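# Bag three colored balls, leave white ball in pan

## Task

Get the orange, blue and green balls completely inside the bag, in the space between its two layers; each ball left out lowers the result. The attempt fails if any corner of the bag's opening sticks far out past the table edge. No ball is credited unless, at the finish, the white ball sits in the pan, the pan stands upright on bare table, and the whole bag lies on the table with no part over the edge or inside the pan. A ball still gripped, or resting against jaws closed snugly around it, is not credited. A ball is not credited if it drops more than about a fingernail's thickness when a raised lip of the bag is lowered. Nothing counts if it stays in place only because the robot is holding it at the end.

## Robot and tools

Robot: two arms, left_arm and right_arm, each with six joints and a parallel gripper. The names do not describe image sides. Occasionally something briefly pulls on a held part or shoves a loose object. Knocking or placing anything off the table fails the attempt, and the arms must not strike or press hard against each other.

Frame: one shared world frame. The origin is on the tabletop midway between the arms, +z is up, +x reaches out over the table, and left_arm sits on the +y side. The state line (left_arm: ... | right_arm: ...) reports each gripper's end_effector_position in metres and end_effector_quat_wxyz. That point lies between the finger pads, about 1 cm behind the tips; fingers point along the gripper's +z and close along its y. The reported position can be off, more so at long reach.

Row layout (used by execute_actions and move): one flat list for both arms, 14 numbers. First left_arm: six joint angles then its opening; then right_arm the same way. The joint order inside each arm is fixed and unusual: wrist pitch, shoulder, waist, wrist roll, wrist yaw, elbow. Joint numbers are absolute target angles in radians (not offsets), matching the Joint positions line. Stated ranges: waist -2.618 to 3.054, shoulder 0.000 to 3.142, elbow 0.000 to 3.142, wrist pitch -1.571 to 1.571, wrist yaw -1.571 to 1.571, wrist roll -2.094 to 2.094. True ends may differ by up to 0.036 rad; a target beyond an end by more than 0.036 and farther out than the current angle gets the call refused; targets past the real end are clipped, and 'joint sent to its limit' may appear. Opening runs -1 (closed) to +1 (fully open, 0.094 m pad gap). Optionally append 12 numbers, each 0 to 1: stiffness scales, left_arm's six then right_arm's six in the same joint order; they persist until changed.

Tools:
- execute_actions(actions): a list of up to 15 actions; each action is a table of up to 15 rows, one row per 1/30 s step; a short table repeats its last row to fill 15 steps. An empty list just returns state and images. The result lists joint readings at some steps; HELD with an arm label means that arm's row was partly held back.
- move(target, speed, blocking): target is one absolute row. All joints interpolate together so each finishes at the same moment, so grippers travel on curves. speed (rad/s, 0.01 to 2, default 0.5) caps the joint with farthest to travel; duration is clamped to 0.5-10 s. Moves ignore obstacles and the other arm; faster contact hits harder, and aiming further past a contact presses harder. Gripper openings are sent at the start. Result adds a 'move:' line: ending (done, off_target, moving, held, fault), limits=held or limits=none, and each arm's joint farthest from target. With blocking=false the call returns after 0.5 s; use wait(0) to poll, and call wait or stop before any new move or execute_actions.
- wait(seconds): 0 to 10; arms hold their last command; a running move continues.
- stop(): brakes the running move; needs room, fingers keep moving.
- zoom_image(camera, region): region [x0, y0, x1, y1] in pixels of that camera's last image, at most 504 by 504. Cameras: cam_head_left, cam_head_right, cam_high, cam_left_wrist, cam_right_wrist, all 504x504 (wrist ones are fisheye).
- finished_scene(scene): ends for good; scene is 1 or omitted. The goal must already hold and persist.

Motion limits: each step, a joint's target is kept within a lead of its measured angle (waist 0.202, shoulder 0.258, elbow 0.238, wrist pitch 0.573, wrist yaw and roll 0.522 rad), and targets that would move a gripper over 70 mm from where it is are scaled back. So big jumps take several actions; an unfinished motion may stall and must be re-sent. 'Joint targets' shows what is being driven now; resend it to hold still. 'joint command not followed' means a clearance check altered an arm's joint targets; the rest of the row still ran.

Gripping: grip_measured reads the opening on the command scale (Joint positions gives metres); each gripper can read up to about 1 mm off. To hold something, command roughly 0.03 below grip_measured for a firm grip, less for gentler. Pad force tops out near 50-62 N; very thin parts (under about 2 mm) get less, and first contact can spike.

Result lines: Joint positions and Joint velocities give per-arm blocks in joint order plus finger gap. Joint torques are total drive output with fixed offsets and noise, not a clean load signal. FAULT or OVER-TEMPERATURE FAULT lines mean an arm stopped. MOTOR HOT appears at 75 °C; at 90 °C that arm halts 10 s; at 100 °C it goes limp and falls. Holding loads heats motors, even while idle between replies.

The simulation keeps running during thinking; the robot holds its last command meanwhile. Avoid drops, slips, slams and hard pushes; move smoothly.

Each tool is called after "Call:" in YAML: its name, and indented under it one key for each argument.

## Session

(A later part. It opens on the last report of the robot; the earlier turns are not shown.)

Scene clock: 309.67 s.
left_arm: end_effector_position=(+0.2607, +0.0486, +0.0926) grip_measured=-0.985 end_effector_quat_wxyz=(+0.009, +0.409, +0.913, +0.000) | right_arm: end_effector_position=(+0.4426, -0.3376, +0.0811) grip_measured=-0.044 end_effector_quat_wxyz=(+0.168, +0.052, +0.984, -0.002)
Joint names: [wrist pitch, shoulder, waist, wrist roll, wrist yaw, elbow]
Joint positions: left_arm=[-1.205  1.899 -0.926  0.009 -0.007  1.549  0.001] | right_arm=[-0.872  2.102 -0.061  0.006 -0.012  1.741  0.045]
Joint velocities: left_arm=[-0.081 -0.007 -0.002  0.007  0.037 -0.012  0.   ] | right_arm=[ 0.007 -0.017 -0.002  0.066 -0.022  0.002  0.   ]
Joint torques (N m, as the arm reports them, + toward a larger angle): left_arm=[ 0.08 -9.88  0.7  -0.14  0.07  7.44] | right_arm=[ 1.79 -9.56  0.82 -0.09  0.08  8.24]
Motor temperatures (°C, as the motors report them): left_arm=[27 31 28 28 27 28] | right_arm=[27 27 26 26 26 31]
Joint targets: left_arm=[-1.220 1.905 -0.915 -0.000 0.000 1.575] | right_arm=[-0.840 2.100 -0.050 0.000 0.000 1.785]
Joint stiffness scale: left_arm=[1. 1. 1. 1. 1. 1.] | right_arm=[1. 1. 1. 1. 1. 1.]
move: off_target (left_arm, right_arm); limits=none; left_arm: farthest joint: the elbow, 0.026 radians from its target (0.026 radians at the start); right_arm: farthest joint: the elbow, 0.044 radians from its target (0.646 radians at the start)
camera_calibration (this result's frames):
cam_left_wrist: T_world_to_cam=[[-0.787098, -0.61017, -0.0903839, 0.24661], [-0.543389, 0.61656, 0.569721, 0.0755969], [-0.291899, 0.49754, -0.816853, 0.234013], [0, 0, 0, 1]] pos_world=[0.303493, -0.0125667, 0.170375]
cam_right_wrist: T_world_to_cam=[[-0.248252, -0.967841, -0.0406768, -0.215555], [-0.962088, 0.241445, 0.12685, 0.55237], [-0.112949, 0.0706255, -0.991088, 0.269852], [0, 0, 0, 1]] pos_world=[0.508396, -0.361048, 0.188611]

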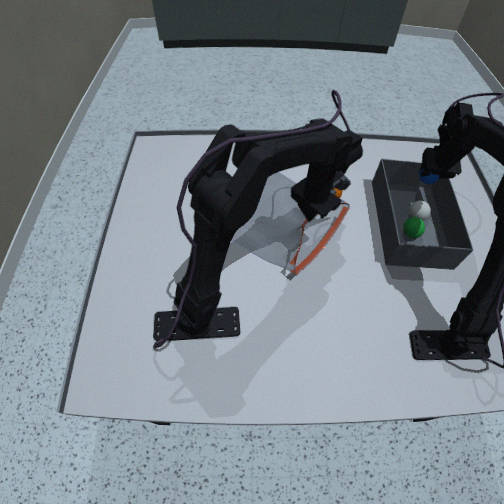

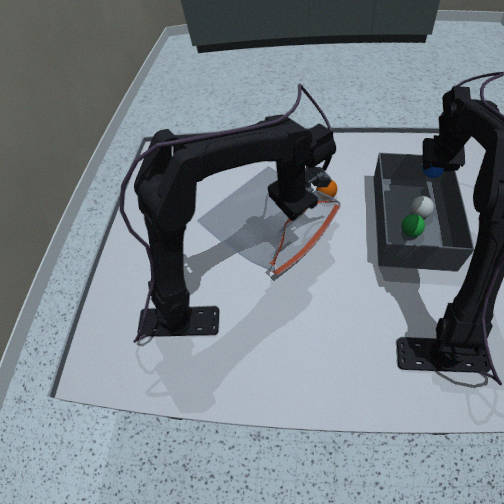

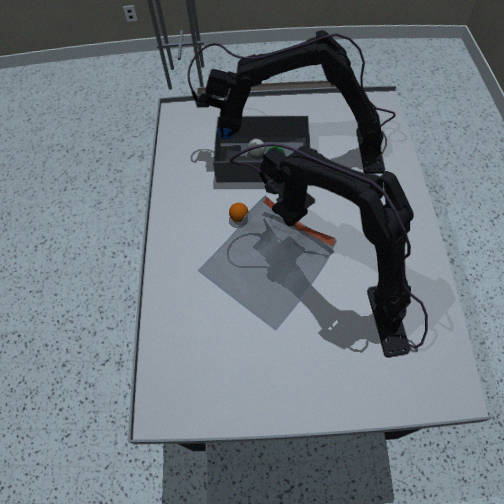

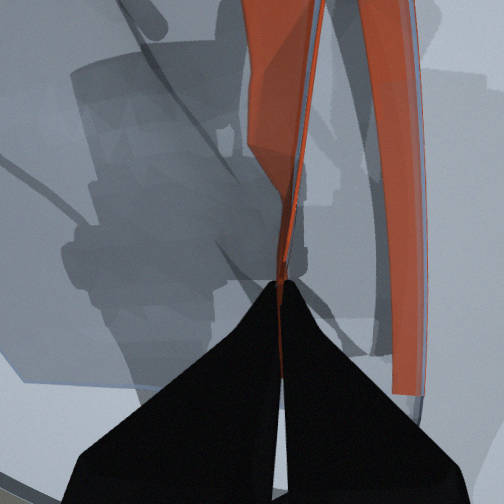

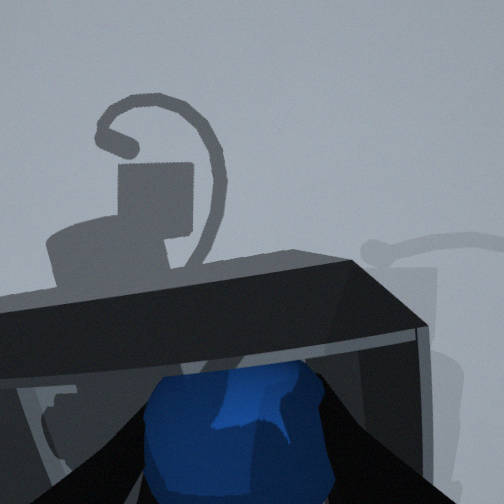

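Call:
move:
  target: [-1.22,1.905,-0.915,0,0.0,1.575,-1, -0.5,0.9,0.05,0,0,0.8,-0.08]
  speed: 0.6

Call:
move:
  target: [-1.22,1.905,-0.915,0,0.0,1.575,-1, -0.2,0.9,0.9,0,0,0.5,-0.08]
  speed: 0.6

Call:
move:
  target: [-1.22,1.905,-0.915,0,0.0,1.575,-1, 0.39,1.14,0.9,0,0,0.25,-0.08]
  speed: 0.4

Scene clock: 318.57 s.
left_arm: end_effector_position=(+0.2607, +0.0486, +0.0926) grip_measured=-0.985 end_effector_quat_wxyz=(+0.009, +0.409, +0.913, +0.000) | right_arm: end_effector_position=(+0.2698, -0.2895, +0.2180) grip_measured=-0.044 end_effector_quat_wxyz=(+0.457, +0.002, +0.890, +0.004)
Joint names: [wrist pitch, shoulder, waist, wrist roll, wrist yaw, elbow]
Joint positions: left_arm=[-1.205  1.899 -0.926  0.009 -0.007  1.549  0.001] | right_arm=[-0.521  0.917  0.037  0.006 -0.008  0.815  0.045]
Joint velocities: left_arm=[ 0.066 -0.007 -0.002 -0.037 -0.007 -0.012 -0.   ] | right_arm=[ 0.022  0.007 -0.027 -0.007 -0.007 -0.007 -0.   ]
Joint torques (N m, as the arm reports them, + toward a larger angle): left_arm=[ 0.08 -9.87  0.71 -0.13  0.06  7.41] | right_arm=[ 2.53 -2.39  0.89 -0.09  0.06  5.04]
Motor temperatures (°C, as the motors report them): left_arm=[27 31 28 28 27 28] | right_arm=[28 28 26 26 26 31]
Joint targets: left_arm=[-1.220 1.905 -0.915 0.000 -0.000 1.575] | right_arm=[-0.500 0.900 0.050 0.000 0.000 0.800]
Joint stiffness scale: left_arm=[1. 1. 1. 1. 1. 1.] | right_arm=[1. 1. 1. 1. 1. 1.]
move: off_target (left_arm, right_arm); limits=none; left_arm: farthest joint: the elbow, 0.026 radians from its target (0.026 radians at the start); right_arm: farthest joint: the wrist pitch, 0.021 radians from its target (0.372 radians at the start)
camera_calibration (this result's frames):
cam_left_wrist: T_world_to_cam=[[-0.787098, -0.61017, -0.0903839, 0.24661], [-0.543389, 0.61656, 0.569721, 0.0755969], [-0.291899, 0.49754, -0.816853, 0.234013], [0, 0, 0, 1]] pos_world=[0.303493, -0.0125667, 0.170375]
cam_right_wrist: T_world_to_cam=[[-0.103847, -0.987744, -0.116524, -0.234577], [-0.875775, 0.146342, -0.460002, 0.434213], [0.471416, 0.0542794, -0.880239, 0.196055], [0, 0, 0, 1]] pos_world=[0.263489, -0.305887, 0.34498]

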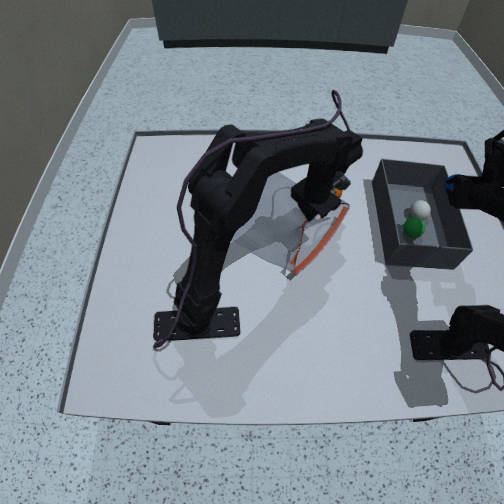

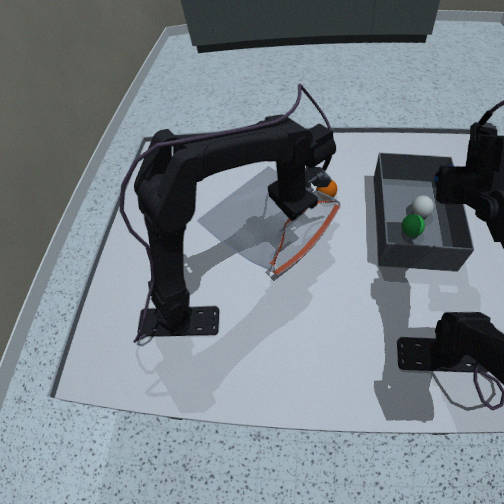

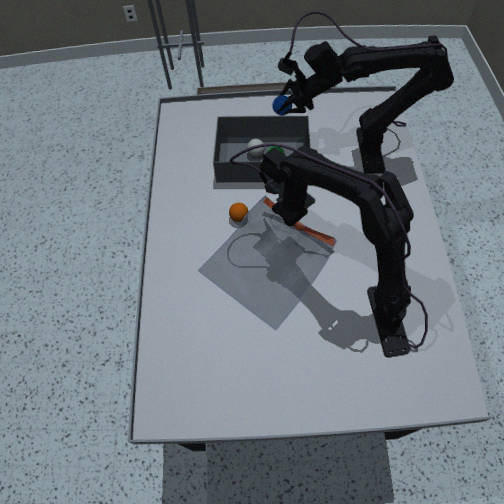

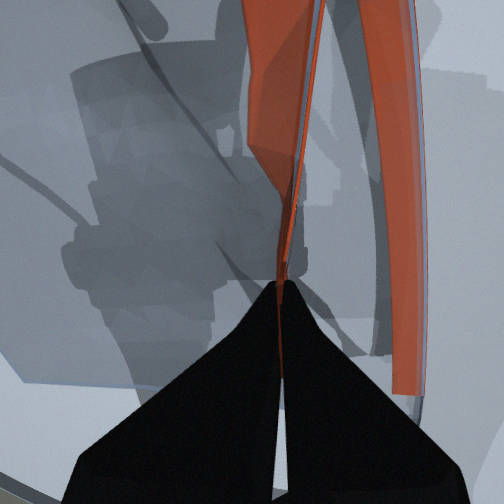

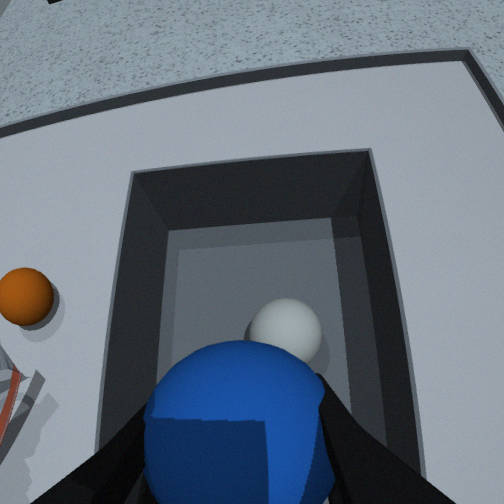

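Scene clock: 320.70 s.
left_arm: end_effector_position=(+0.2607, +0.0486, +0.0926) grip_measured=-0.985 end_effector_quat_wxyz=(+0.009, +0.409, +0.913, +0.000) | right_arm: end_effector_position=(+0.1623, -0.0577, +0.1412) grip_measured=-0.044 end_effector_quat_wxyz=(+0.414, -0.365, +0.812, +0.190)
Joint names: [wrist pitch, shoulder, waist, wrist roll, wrist yaw, elbow]
Joint positions: left_arm=[-1.205  1.899 -0.926  0.009 -0.007  1.549  0.001] | right_arm=[-0.22   0.917  0.889  0.005 -0.003  0.512  0.045]
Joint velocities: left_arm=[-0.051 -0.007 -0.007  0.007  0.007 -0.002 -0.001] | right_arm=[-0.051  0.002 -0.002 -0.022  0.022 -0.002 -0.001]
Joint torques (N m, as the arm reports them, + toward a larger angle): left_arm=[ 0.08 -9.88  0.69 -0.13  0.06  7.43] | right_arm=[ 2.53 -2.46  0.77 -0.09  0.01  5.26]
Motor temperatures (°C, as the motors report them): left_arm=[27 31 28 28 27 28] | right_arm=[28 28 26 26 26 31]
Joint targets: left_arm=[-1.220 1.905 -0.915 0.000 0.000 1.575] | right_arm=[-0.200 0.900 0.900 -0.000 -0.000 0.500]
Joint stiffness scale: left_arm=[1. 1. 1. 1. 1. 1.] | right_arm=[1. 1. 1. 1. 1. 1.]
move: off_target (left_arm); limits=none; left_arm: farthest joint: the elbow, 0.026 radians from its target (0.026 radians at the start); right_arm: farthest joint: the wrist pitch, 0.020 radians from its target (0.321 radians at the start)
camera_calibration (this result's frames):
cam_left_wrist: T_world_to_cam=[[-0.787098, -0.61017, -0.0903839, 0.24661], [-0.543389, 0.61656, 0.569721, 0.0755969], [-0.291899, 0.49754, -0.816853, 0.234013], [0, 0, 0, 1]] pos_world=[0.303493, -0.0125667, 0.170375]
cam_right_wrist: T_world_to_cam=[[0.671727, -0.732191, -0.112602, -0.137386], [-0.689063, -0.561748, -0.457855, 0.199413], [0.271984, 0.385144, -0.881867, 0.218184], [0, 0, 0, 1]] pos_world=[0.170351, -0.072605, 0.268241]

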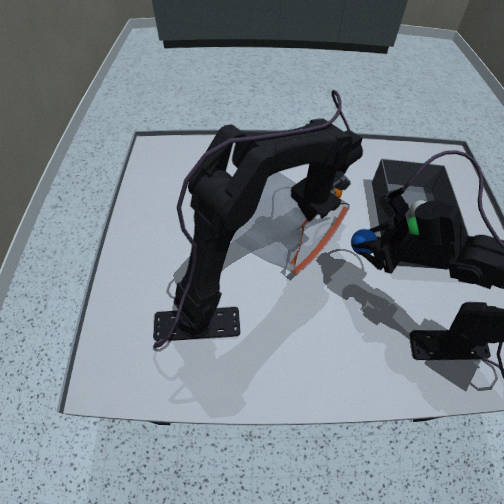

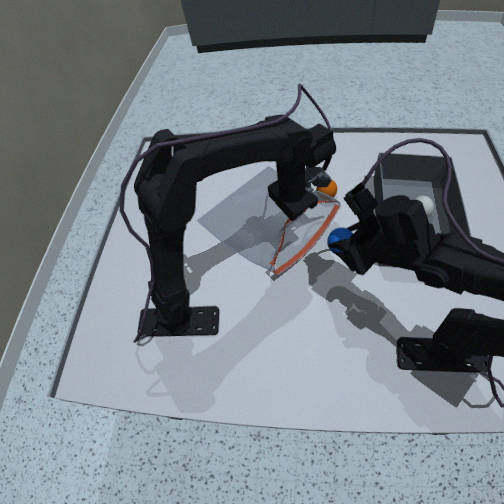

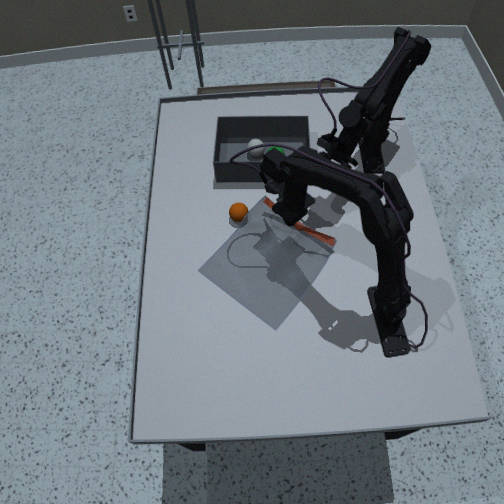

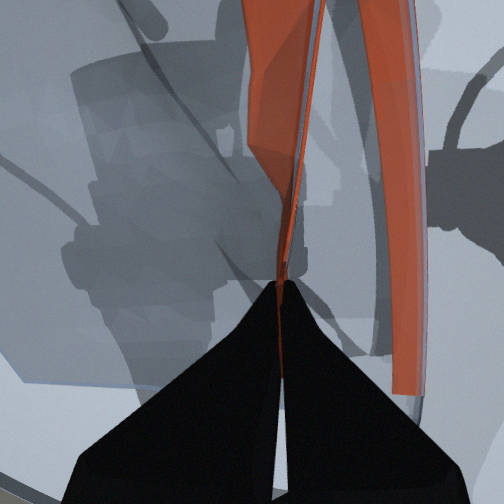

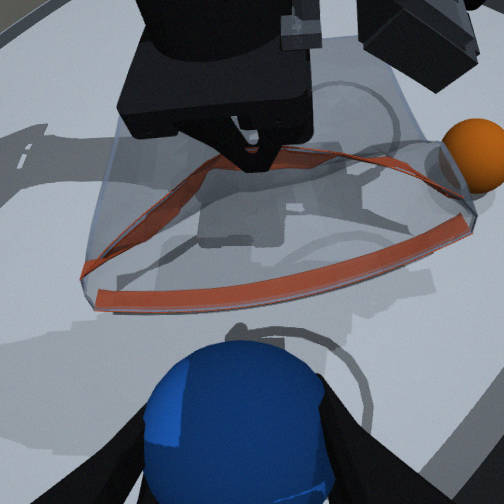

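Scene clock: 322.97 s.
left_arm: end_effector_position=(+0.2607, +0.0486, +0.0926) grip_measured=-0.985 end_effector_quat_wxyz=(+0.009, +0.409, +0.913, +0.000) | right_arm: end_effector_position=(+0.1760, -0.0422, +0.0897) grip_measured=-0.044 end_effector_quat_wxyz=(+0.463, -0.353, +0.785, +0.212)
Joint names: [wrist pitch, shoulder, waist, wrist roll, wrist yaw, elbow]
Joint positions: left_arm=[-1.205  1.899 -0.926  0.009 -0.007  1.549  0.001] | right_arm=[ 0.369  1.135  0.889  0.005 -0.003  0.264  0.045]
Joint velocities: left_arm=[ 0.007  0.007  0.007  0.022 -0.022  0.017  0.   ] | right_arm=[-0.022  0.017  0.022 -0.007  0.051  0.002  0.   ]
Joint torques (N m, as the arm reports them, + toward a larger angle): left_arm=[ 0.08 -9.89  0.73 -0.12  0.06  7.45] | right_arm=[ 2.62 -1.68  0.77 -0.09  0.01  4.45]
Motor temperatures (°C, as the motors report them): left_arm=[27 31 28 28 27 28] | right_arm=[28 28 26 26 26 31]
Joint targets: left_arm=[-1.220 1.905 -0.915 -0.000 -0.000 1.575] | right_arm=[0.390 1.140 0.900 -0.000 0.000 0.250]
Joint stiffness scale: left_arm=[1. 1. 1. 1. 1. 1.] | right_arm=[1. 1. 1. 1. 1. 1.]
move: off_target (left_arm, right_arm); limits=none; left_arm: farthest joint: the elbow, 0.026 radians from its target (0.026 radians at the start); right_arm: farthest joint: the wrist pitch, 0.021 radians from its target (0.610 radians at the start)
camera_calibration (this result's frames):
cam_left_wrist: T_world_to_cam=[[-0.787098, -0.61017, -0.0903839, 0.24661], [-0.543389, 0.61656, 0.569721, 0.0755969], [-0.291899, 0.49754, -0.816853, 0.234013], [0, 0, 0, 1]] pos_world=[0.303493, -0.0125667, 0.170375]
cam_right_wrist: T_world_to_cam=[[0.681469, -0.721141, -0.124724, -0.141175], [-0.647168, -0.514227, -0.5628, 0.197988], [0.341722, 0.464248, -0.817129, 0.148388], [0, 0, 0, 1]] pos_world=[0.173631, -0.0688852, 0.215072]

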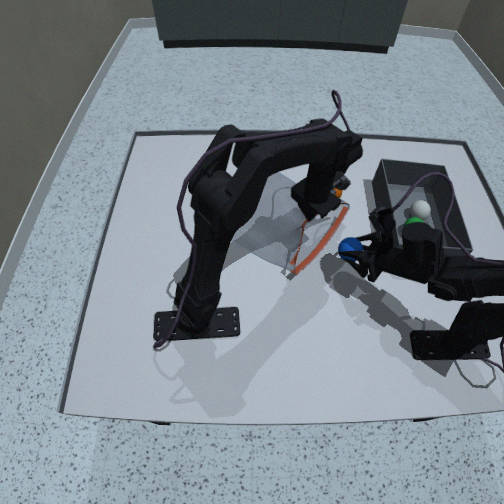

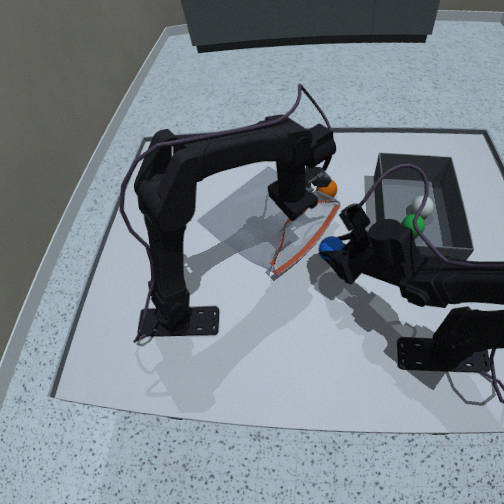

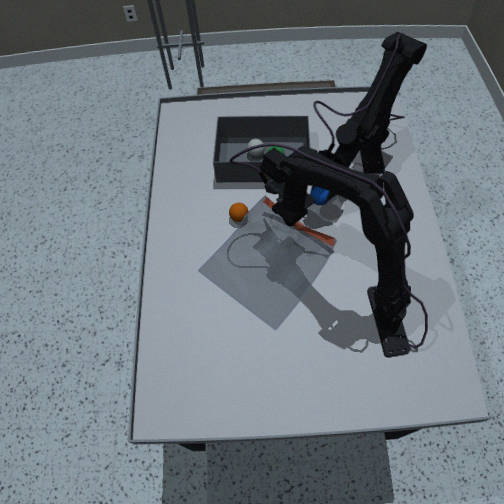

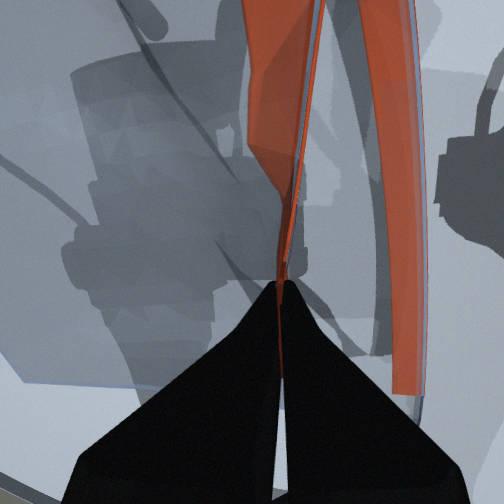

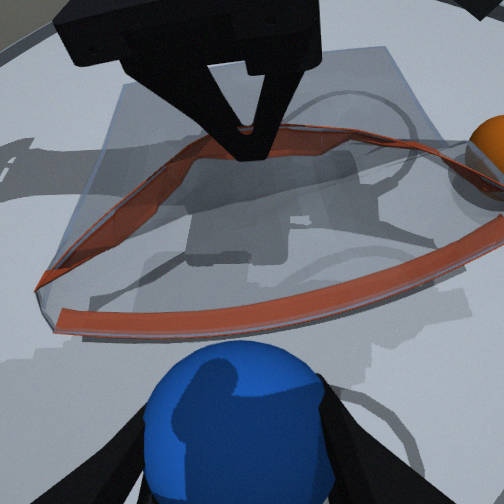

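Call:
move:
  target: [-1.22,1.905,-0.768,0,0.3,1.575,-1, 0.39,1.14,0.9,0,0,0.25,-0.08]
  speed: 0.12

Scene clock: 337.27 s.
left_arm: end_effector_position=(+0.2641, +0.0473, +0.0998) grip_measured=-0.985 end_effector_quat_wxyz=(-0.040, +0.338, +0.930, -0.137) | right_arm: end_effector_position=(+0.1760, -0.0421, +0.0898) grip_measured=-0.044 end_effector_quat_wxyz=(+0.464, -0.353, +0.785, +0.212)
Joint names: [wrist pitch, shoulder, waist, wrist roll, wrist yaw, elbow]
Joint positions: left_arm=[-1.205  1.899 -0.779  0.009  0.286  1.549  0.001] | right_arm=[ 0.37   1.135  0.889  0.005 -0.003  0.264  0.045]
Joint velocities: left_arm=[-0.022  0.002  0.002  0.081 -0.022  0.007  0.001] | right_arm=[-0.022 -0.007 -0.007  0.007 -0.066  0.007 -0.   ]
Joint torques (N m, as the arm reports them, + toward a larger angle): left_arm=[ 0.08 -9.89  0.67 -0.12  0.22  7.44] | right_arm=[ 2.63 -1.67  0.76 -0.09  0.01  4.43]
Motor temperatures (°C, as the motors report them): left_arm=[27 31 28 28 27 28] | right_arm=[30 27 26 26 26 31]
Joint targets: left_arm=[-1.220 1.905 -0.768 0.000 0.300 1.575] | right_arm=[0.390 1.140 0.900 -0.000 -0.000 0.250]
Joint stiffness scale: left_arm=[1. 1. 1. 1. 1. 1.] | right_arm=[1. 1. 1. 1. 1. 1.]
move: off_target (left_arm); limits=none; left_arm: farthest joint: the elbow, 0.026 radians from its target (0.026 radians at the start); right_arm: farthest joint: the wrist pitch, 0.020 radians from its target (0.020 radians at the start)
camera_calibration (this result's frames):
cam_left_wrist: T_world_to_cam=[[-0.681953, -0.703378, 0.200497, 0.196806], [-0.521332, 0.659737, 0.541258, 0.069071], [-0.512984, 0.264587, -0.816603, 0.310938], [0, 0, 0, 1]] pos_world=[0.329728, 0.0105899, 0.177069]
cam_right_wrist: T_world_to_cam=[[0.6815, -0.721106, -0.124758, -0.141162], [-0.647026, -0.514066, -0.56311, 0.198082], [0.341928, 0.464481, -0.81691, 0.148383], [0, 0, 0, 1]] pos_world=[0.173629, -0.0688868, 0.215147]

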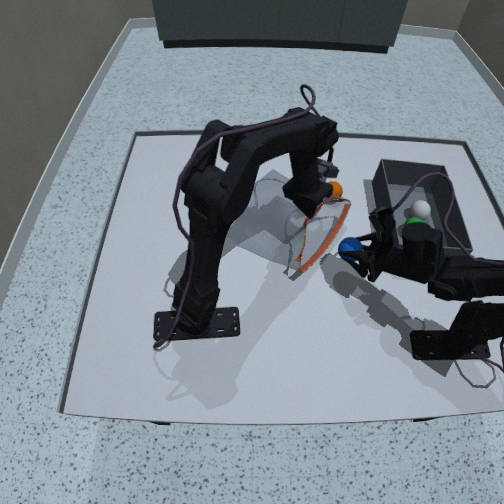

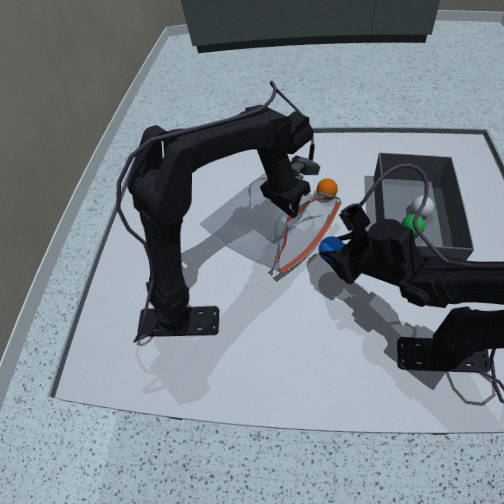

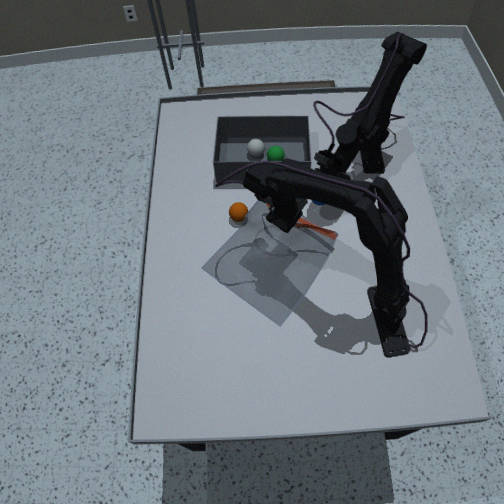

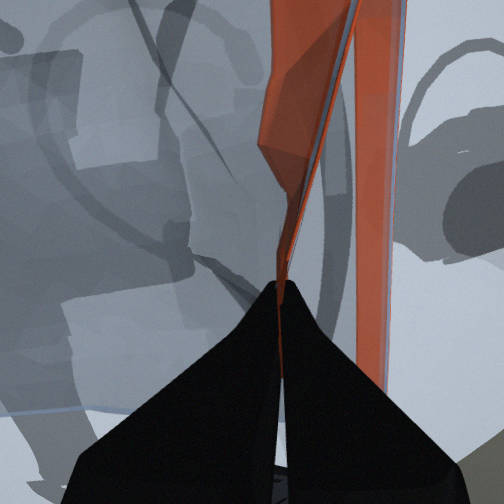

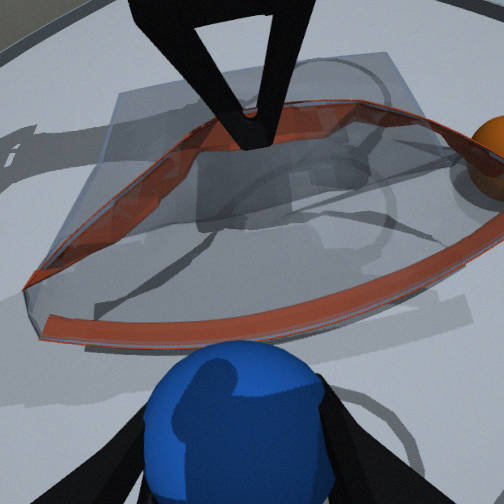

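Call:
move:
  target: [-1.22,1.905,-0.768,0,0.3,1.575,-1, 1.215,1.855,0.89,0,0,0.39,-0.08]
  speed: 0.3

Scene clock: 345.67 s.
left_arm: end_effector_position=(+0.2640, +0.0472, +0.0999) grip_measured=-0.985 end_effector_quat_wxyz=(-0.040, +0.338, +0.930, -0.138) | right_arm: end_effector_position=(+0.2273, +0.0161, +0.0579) grip_measured=-0.044 end_effector_quat_wxyz=(+0.538, -0.331, +0.735, +0.246)
Joint names: [wrist pitch, shoulder, waist, wrist roll, wrist yaw, elbow]
Joint positions: left_arm=[-1.205  1.899 -0.779  0.009  0.287  1.549  0.001] | right_arm=[ 1.195  1.852  0.889  0.005 -0.003  0.353  0.045]
Joint velocities: left_arm=[-0.051 -0.007  0.002  0.066  0.022  0.007  0.   ] | right_arm=[ 0.022 -0.012 -0.002  0.037  0.037 -0.002  0.001]
Joint torques (N m, as the arm reports them, + toward a larger angle): left_arm=[ 0.08 -9.91  0.68 -0.13  0.26  7.42] | right_arm=[ 2.74 -5.04  0.08 -0.09  0.01  5.48]
Motor temperatures (°C, as the motors report them): left_arm=[27 31 28 28 27 28] | right_arm=[31 27 26 26 26 31]
Joint targets: left_arm=[-1.220 1.905 -0.768 0.000 0.300 1.575] | right_arm=[1.215 1.855 0.890 -0.000 0.000 0.390]
Joint stiffness scale: left_arm=[1. 1. 1. 1. 1. 1.] | right_arm=[1. 1. 1. 1. 1. 1.]
move: off_target (left_arm, right_arm); limits=none; left_arm: farthest joint: the elbow, 0.026 radians from its target (0.026 radians at the start); right_arm: farthest joint: the elbow, 0.037 radians from its target (0.126 radians at the start)
camera_calibration (this result's frames):
cam_left_wrist: T_world_to_cam=[[-0.681865, -0.703251, 0.201242, 0.196567], [-0.521062, 0.660063, 0.54112, 0.0690004], [-0.513375, 0.264112, -0.816511, 0.31107], [0, 0, 0, 1]] pos_world=[0.329681, 0.0105341, 0.177097]
cam_right_wrist: T_world_to_cam=[[0.698823, -0.701456, -0.14002, -0.141515], [-0.563629, -0.419469, -0.711595, 0.231346], [0.440419, 0.576199, -0.688496, 0.0460651], [0, 0, 0, 1]] pos_world=[0.209, -0.0287666, 0.176526]

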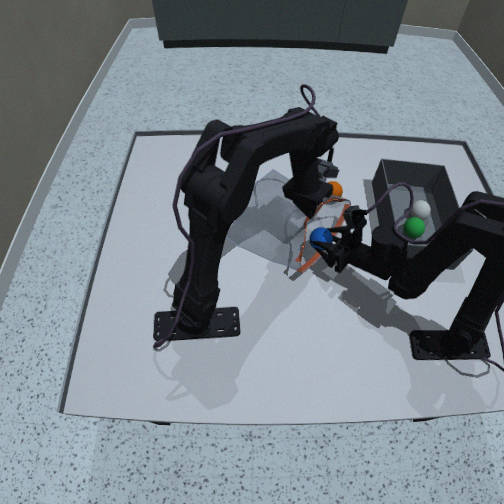

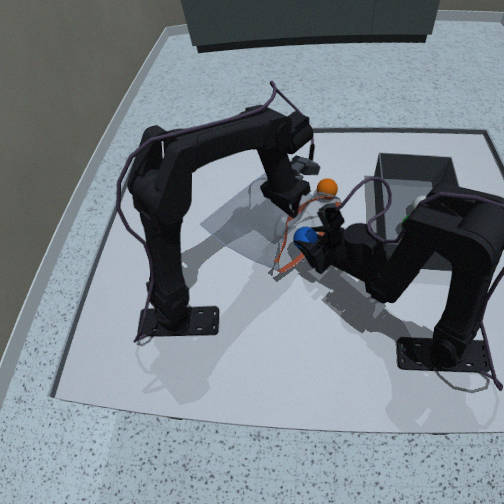

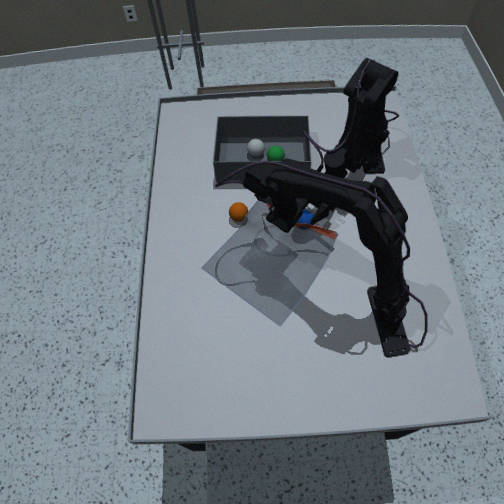

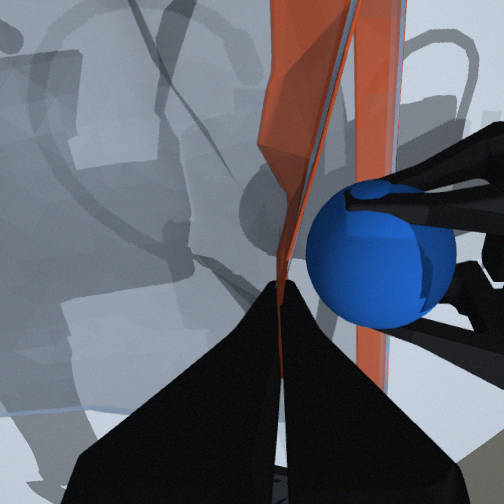

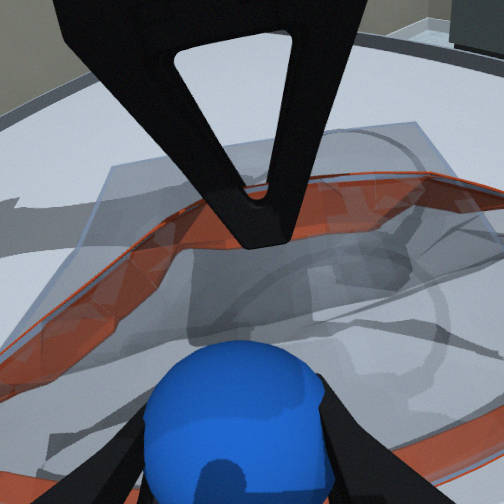

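Call:
move:
  target: [-1.22,1.905,-0.768,0,0.3,1.575,-1, 1.425,2.196,0.89,0,0,0.628,-0.08]
  speed: 0.15

Scene clock: 352.97 s.
left_arm: end_effector_position=(+0.2639, +0.0471, +0.0999) grip_measured=-0.985 end_effector_quat_wxyz=(-0.040, +0.338, +0.930, -0.138) | right_arm: end_effector_position=(+0.2685, +0.0627, +0.0362) grip_measured=-0.044 end_effector_quat_wxyz=(+0.575, -0.318, +0.707, +0.263)
Joint names: [wrist pitch, shoulder, waist, wrist roll, wrist yaw, elbow]
Joint positions: left_arm=[-1.205  1.899 -0.779  0.009  0.288  1.549  0.001] | right_arm=[ 1.399  2.194  0.889  0.005 -0.003  0.593  0.045]
Joint velocities: left_arm=[-0.007 -0.002  0.007  0.022 -0.022 -0.022 -0.001] | right_arm=[-0.051  0.007 -0.007  0.007  0.007  0.002  0.   ]
Joint torques (N m, as the arm reports them, + toward a larger angle): left_arm=[ 0.08 -9.86  0.68 -0.13  0.26  7.43] | right_arm=[ 2.79 -7.07  0.08 -0.09  0.01  4.95]
Motor temperatures (°C, as the motors report them): left_arm=[27 31 28 28 27 28] | right_arm=[32 27 26 26 26 31]
Joint targets: left_arm=[-1.220 1.905 -0.768 0.000 0.300 1.575] | right_arm=[1.425 2.196 0.890 -0.000 -0.000 0.628]
Joint stiffness scale: left_arm=[1. 1. 1. 1. 1. 1.] | right_arm=[1. 1. 1. 1. 1. 1.]
move: off_target (left_arm, right_arm); limits=none; left_arm: farthest joint: the elbow, 0.026 radians from its target (0.026 radians at the start); right_arm: farthest joint: the elbow, 0.035 radians from its target (0.275 radians at the start)
camera_calibration (this result's frames):
cam_left_wrist: T_world_to_cam=[[-0.681732, -0.703059, 0.202358, 0.196209], [-0.520658, 0.660552, 0.540913, 0.0688946], [-0.513962, 0.263398, -0.816373, 0.311268], [0, 0, 0, 1]] pos_world=[0.329612, 0.0104505, 0.17714]
cam_right_wrist: T_world_to_cam=[[0.708421, -0.69057, -0.145787, -0.14361], [-0.513621, -0.362746, -0.777566, 0.244121], [0.48408, 0.625723, -0.611668, -0.0314278], [0, 0, 0, 1]] pos_world=[0.242336, 0.00904625, 0.14966]

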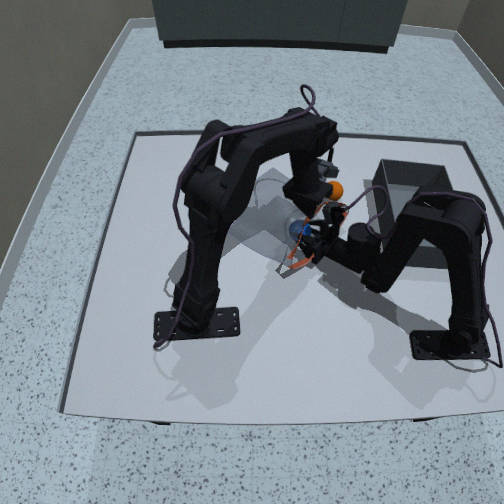

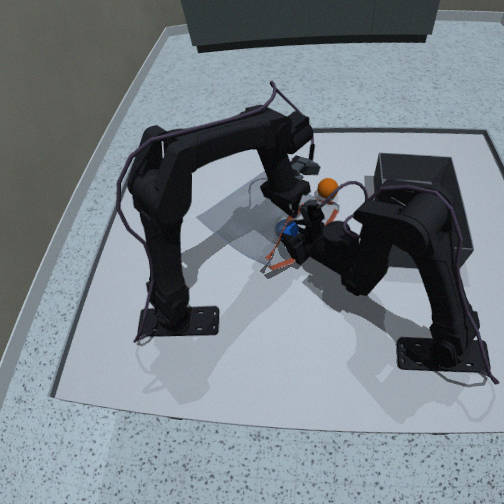

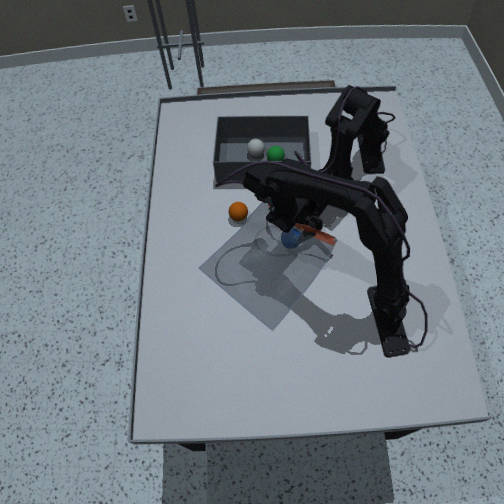

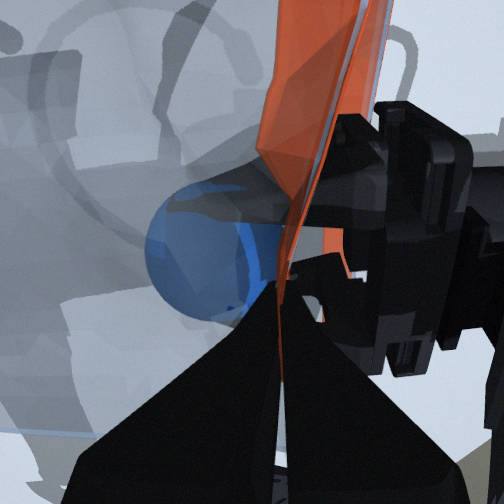

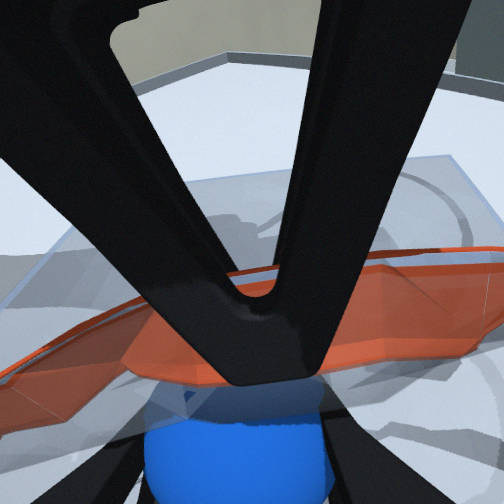

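Call:
move:
  target: [-1.22,1.905,-0.768,0,0.3,1.575,-1, 1.425,2.196,0.89,0,0,0.628,0.45]

Call:
move:
  target: [-1.22,1.905,-0.768,0,0.3,1.575,-1, 1.19,1.84,0.89,0,0,0.34,0.45]
  speed: 0.25

Scene clock: 357.23 s.
left_arm: end_effector_position=(+0.2639, +0.0471, +0.0999) grip_measured=-0.985 end_effector_quat_wxyz=(-0.040, +0.338, +0.930, -0.138) | right_arm: end_effector_position=(+0.2686, +0.0629, +0.0373) grip_measured=+0.447 end_effector_quat_wxyz=(+0.576, -0.317, +0.706, +0.263)
Joint names: [wrist pitch, shoulder, waist, wrist roll, wrist yaw, elbow]
Joint positions: left_arm=[-1.205  1.899 -0.779  0.009  0.288  1.549  0.001] | right_arm=[ 1.403  2.194  0.889  0.005 -0.003  0.593  0.068]
Joint velocities: left_arm=[ 0.007 -0.002 -0.007 -0.022  0.022  0.007 -0.001] | right_arm=[ 0.022 -0.012  0.012  0.022  0.007  0.007 -0.001]
Joint torques (N m, as the arm reports them, + toward a larger angle): left_arm=[ 0.08 -9.87  0.72 -0.12  0.25  7.45] | right_arm=[ 2.77 -7.09  0.07 -0.08  0.01  4.95]
Motor temperatures (°C, as the motors report them): left_arm=[27 31 28 28 27 28] | right_arm=[32 27 26 26 26 31]
Joint targets: left_arm=[-1.220 1.905 -0.768 0.000 0.300 1.575] | right_arm=[1.425 2.196 0.890 0.000 0.000 0.628]
Joint stiffness scale: left_arm=[1. 1. 1. 1. 1. 1.] | right_arm=[1. 1. 1. 1. 1. 1.]
move: off_target (left_arm, right_arm); limits=none; left_arm: farthest joint: the elbow, 0.026 radians from its target (0.026 radians at the start); right_arm: farthest joint: the elbow, 0.035 radians from its target (0.035 radians at the start)
camera_calibration (this result's frames):
cam_left_wrist: T_world_to_cam=[[-0.681732, -0.703059, 0.202358, 0.196209], [-0.520658, 0.660552, 0.540913, 0.0688946], [-0.513962, 0.263398, -0.816373, 0.311268], [0, 0, 0, 1]] pos_world=[0.329612, 0.0104505, 0.17714]
cam_right_wrist: T_world_to_cam=[[0.708826, -0.69011, -0.145993, -0.143581], [-0.51146, -0.360294, -0.780126, 0.244404], [0.485772, 0.627643, -0.60835, -0.0316661], [0, 0, 0, 1]] pos_world=[0.242159, 0.00884592, 0.15044]

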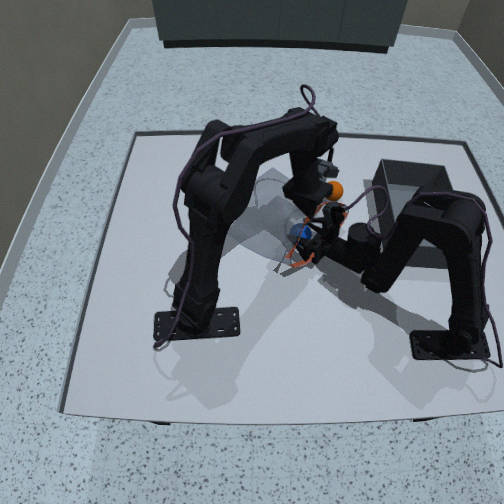

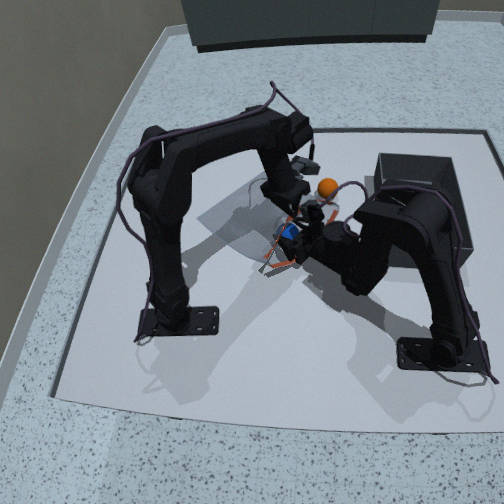

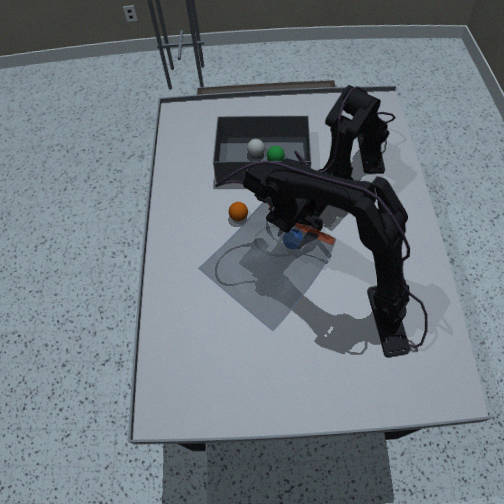

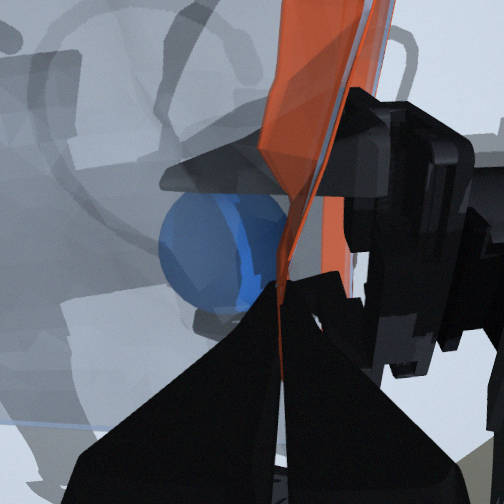

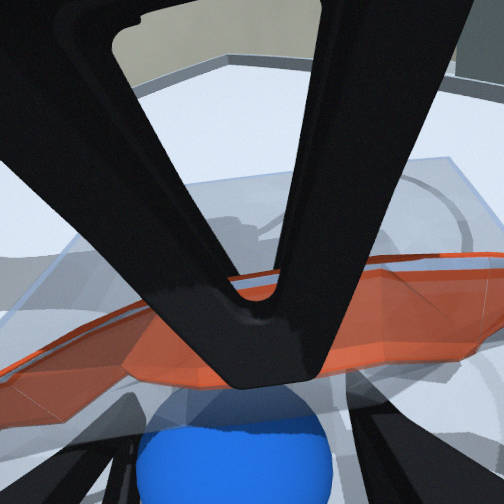

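Scene clock: 359.27 s.
left_arm: end_effector_position=(+0.2639, +0.0471, +0.0999) grip_measured=-0.985 end_effector_quat_wxyz=(-0.040, +0.338, +0.930, -0.138) | right_arm: end_effector_position=(+0.2288, +0.0177, +0.0573) grip_measured=+0.447 end_effector_quat_wxyz=(+0.538, -0.331, +0.735, +0.246)
Joint names: [wrist pitch, shoulder, waist, wrist roll, wrist yaw, elbow]
Joint positions: left_arm=[-1.205  1.899 -0.779  0.009  0.288  1.549  0.001] | right_arm=[ 1.194  1.86   0.889  0.005 -0.003  0.362  0.068]
Joint velocities: left_arm=[ 0.051 -0.007 -0.007 -0.037  0.007 -0.012  0.001] | right_arm=[-0.022 -0.032 -0.012 -0.007 -0.037  0.007  0.   ]
Joint torques (N m, as the arm reports them, + toward a larger angle): left_arm=[ 0.09 -9.86  0.7  -0.12  0.26  7.43] | right_arm=[ 2.46 -6.8   0.07 -0.09  0.01  1.77]
Motor temperatures (°C, as the motors report them): left_arm=[27 31 28 28 27 28] | right_arm=[32 27 26 26 26 31]
Joint targets: left_arm=[-1.220 1.905 -0.768 -0.000 0.300 1.575] | right_arm=[1.190 1.840 0.890 0.000 0.000 0.340]
Joint stiffness scale: left_arm=[1. 1. 1. 1. 1. 1.] | right_arm=[1. 1. 1. 1. 1. 1.]
move: off_target (left_arm, right_arm); limits=none; left_arm: farthest joint: the elbow, 0.026 radians from its target (0.026 radians at the start); right_arm: farthest joint: the elbow, 0.022 radians from its target (0.253 radians at the start)
camera_calibration (this result's frames):
cam_left_wrist: T_world_to_cam=[[-0.681732, -0.703059, 0.202358, 0.196209], [-0.520658, 0.660552, 0.540913, 0.0688946], [-0.513962, 0.263398, -0.816373, 0.311268], [0, 0, 0, 1]] pos_world=[0.329612, 0.0104505, 0.17714]
cam_right_wrist: T_world_to_cam=[[0.698823, -0.701456, -0.14002, -0.141448], [-0.563629, -0.419469, -0.711595, 0.232486], [0.440419, 0.576199, -0.688496, 0.0440958], [0, 0, 0, 1]] pos_world=[0.210463, -0.0271068, 0.17599]

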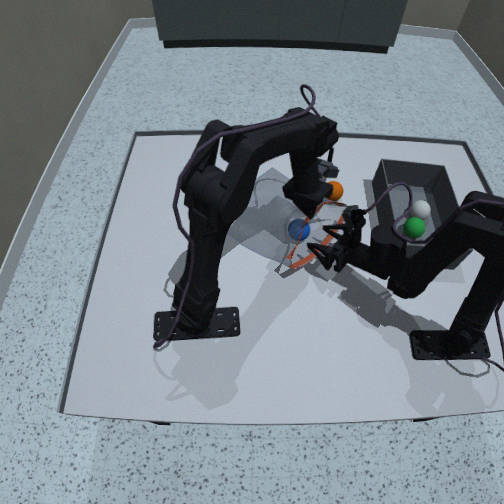

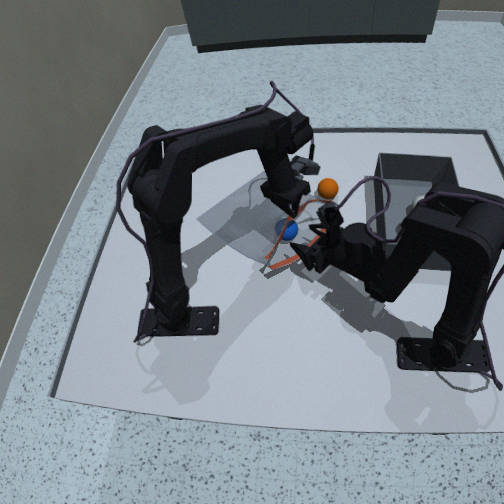

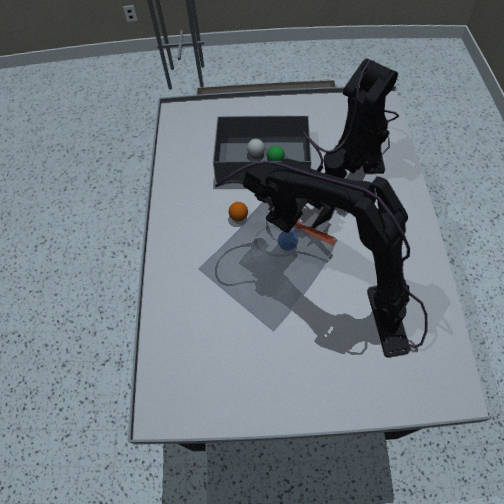

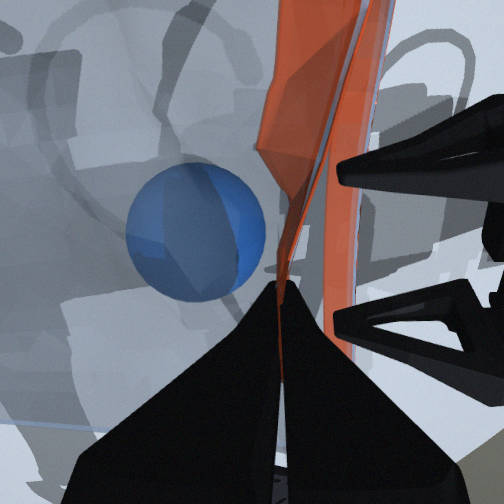

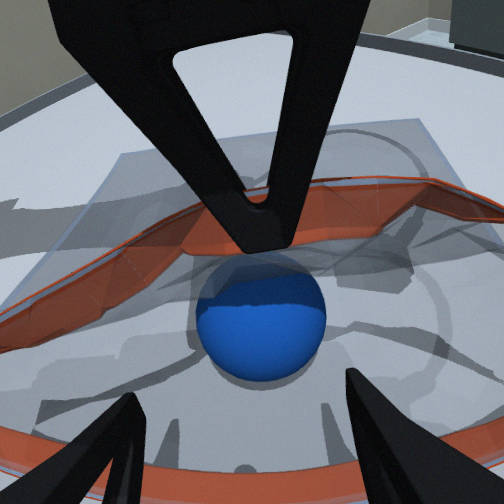

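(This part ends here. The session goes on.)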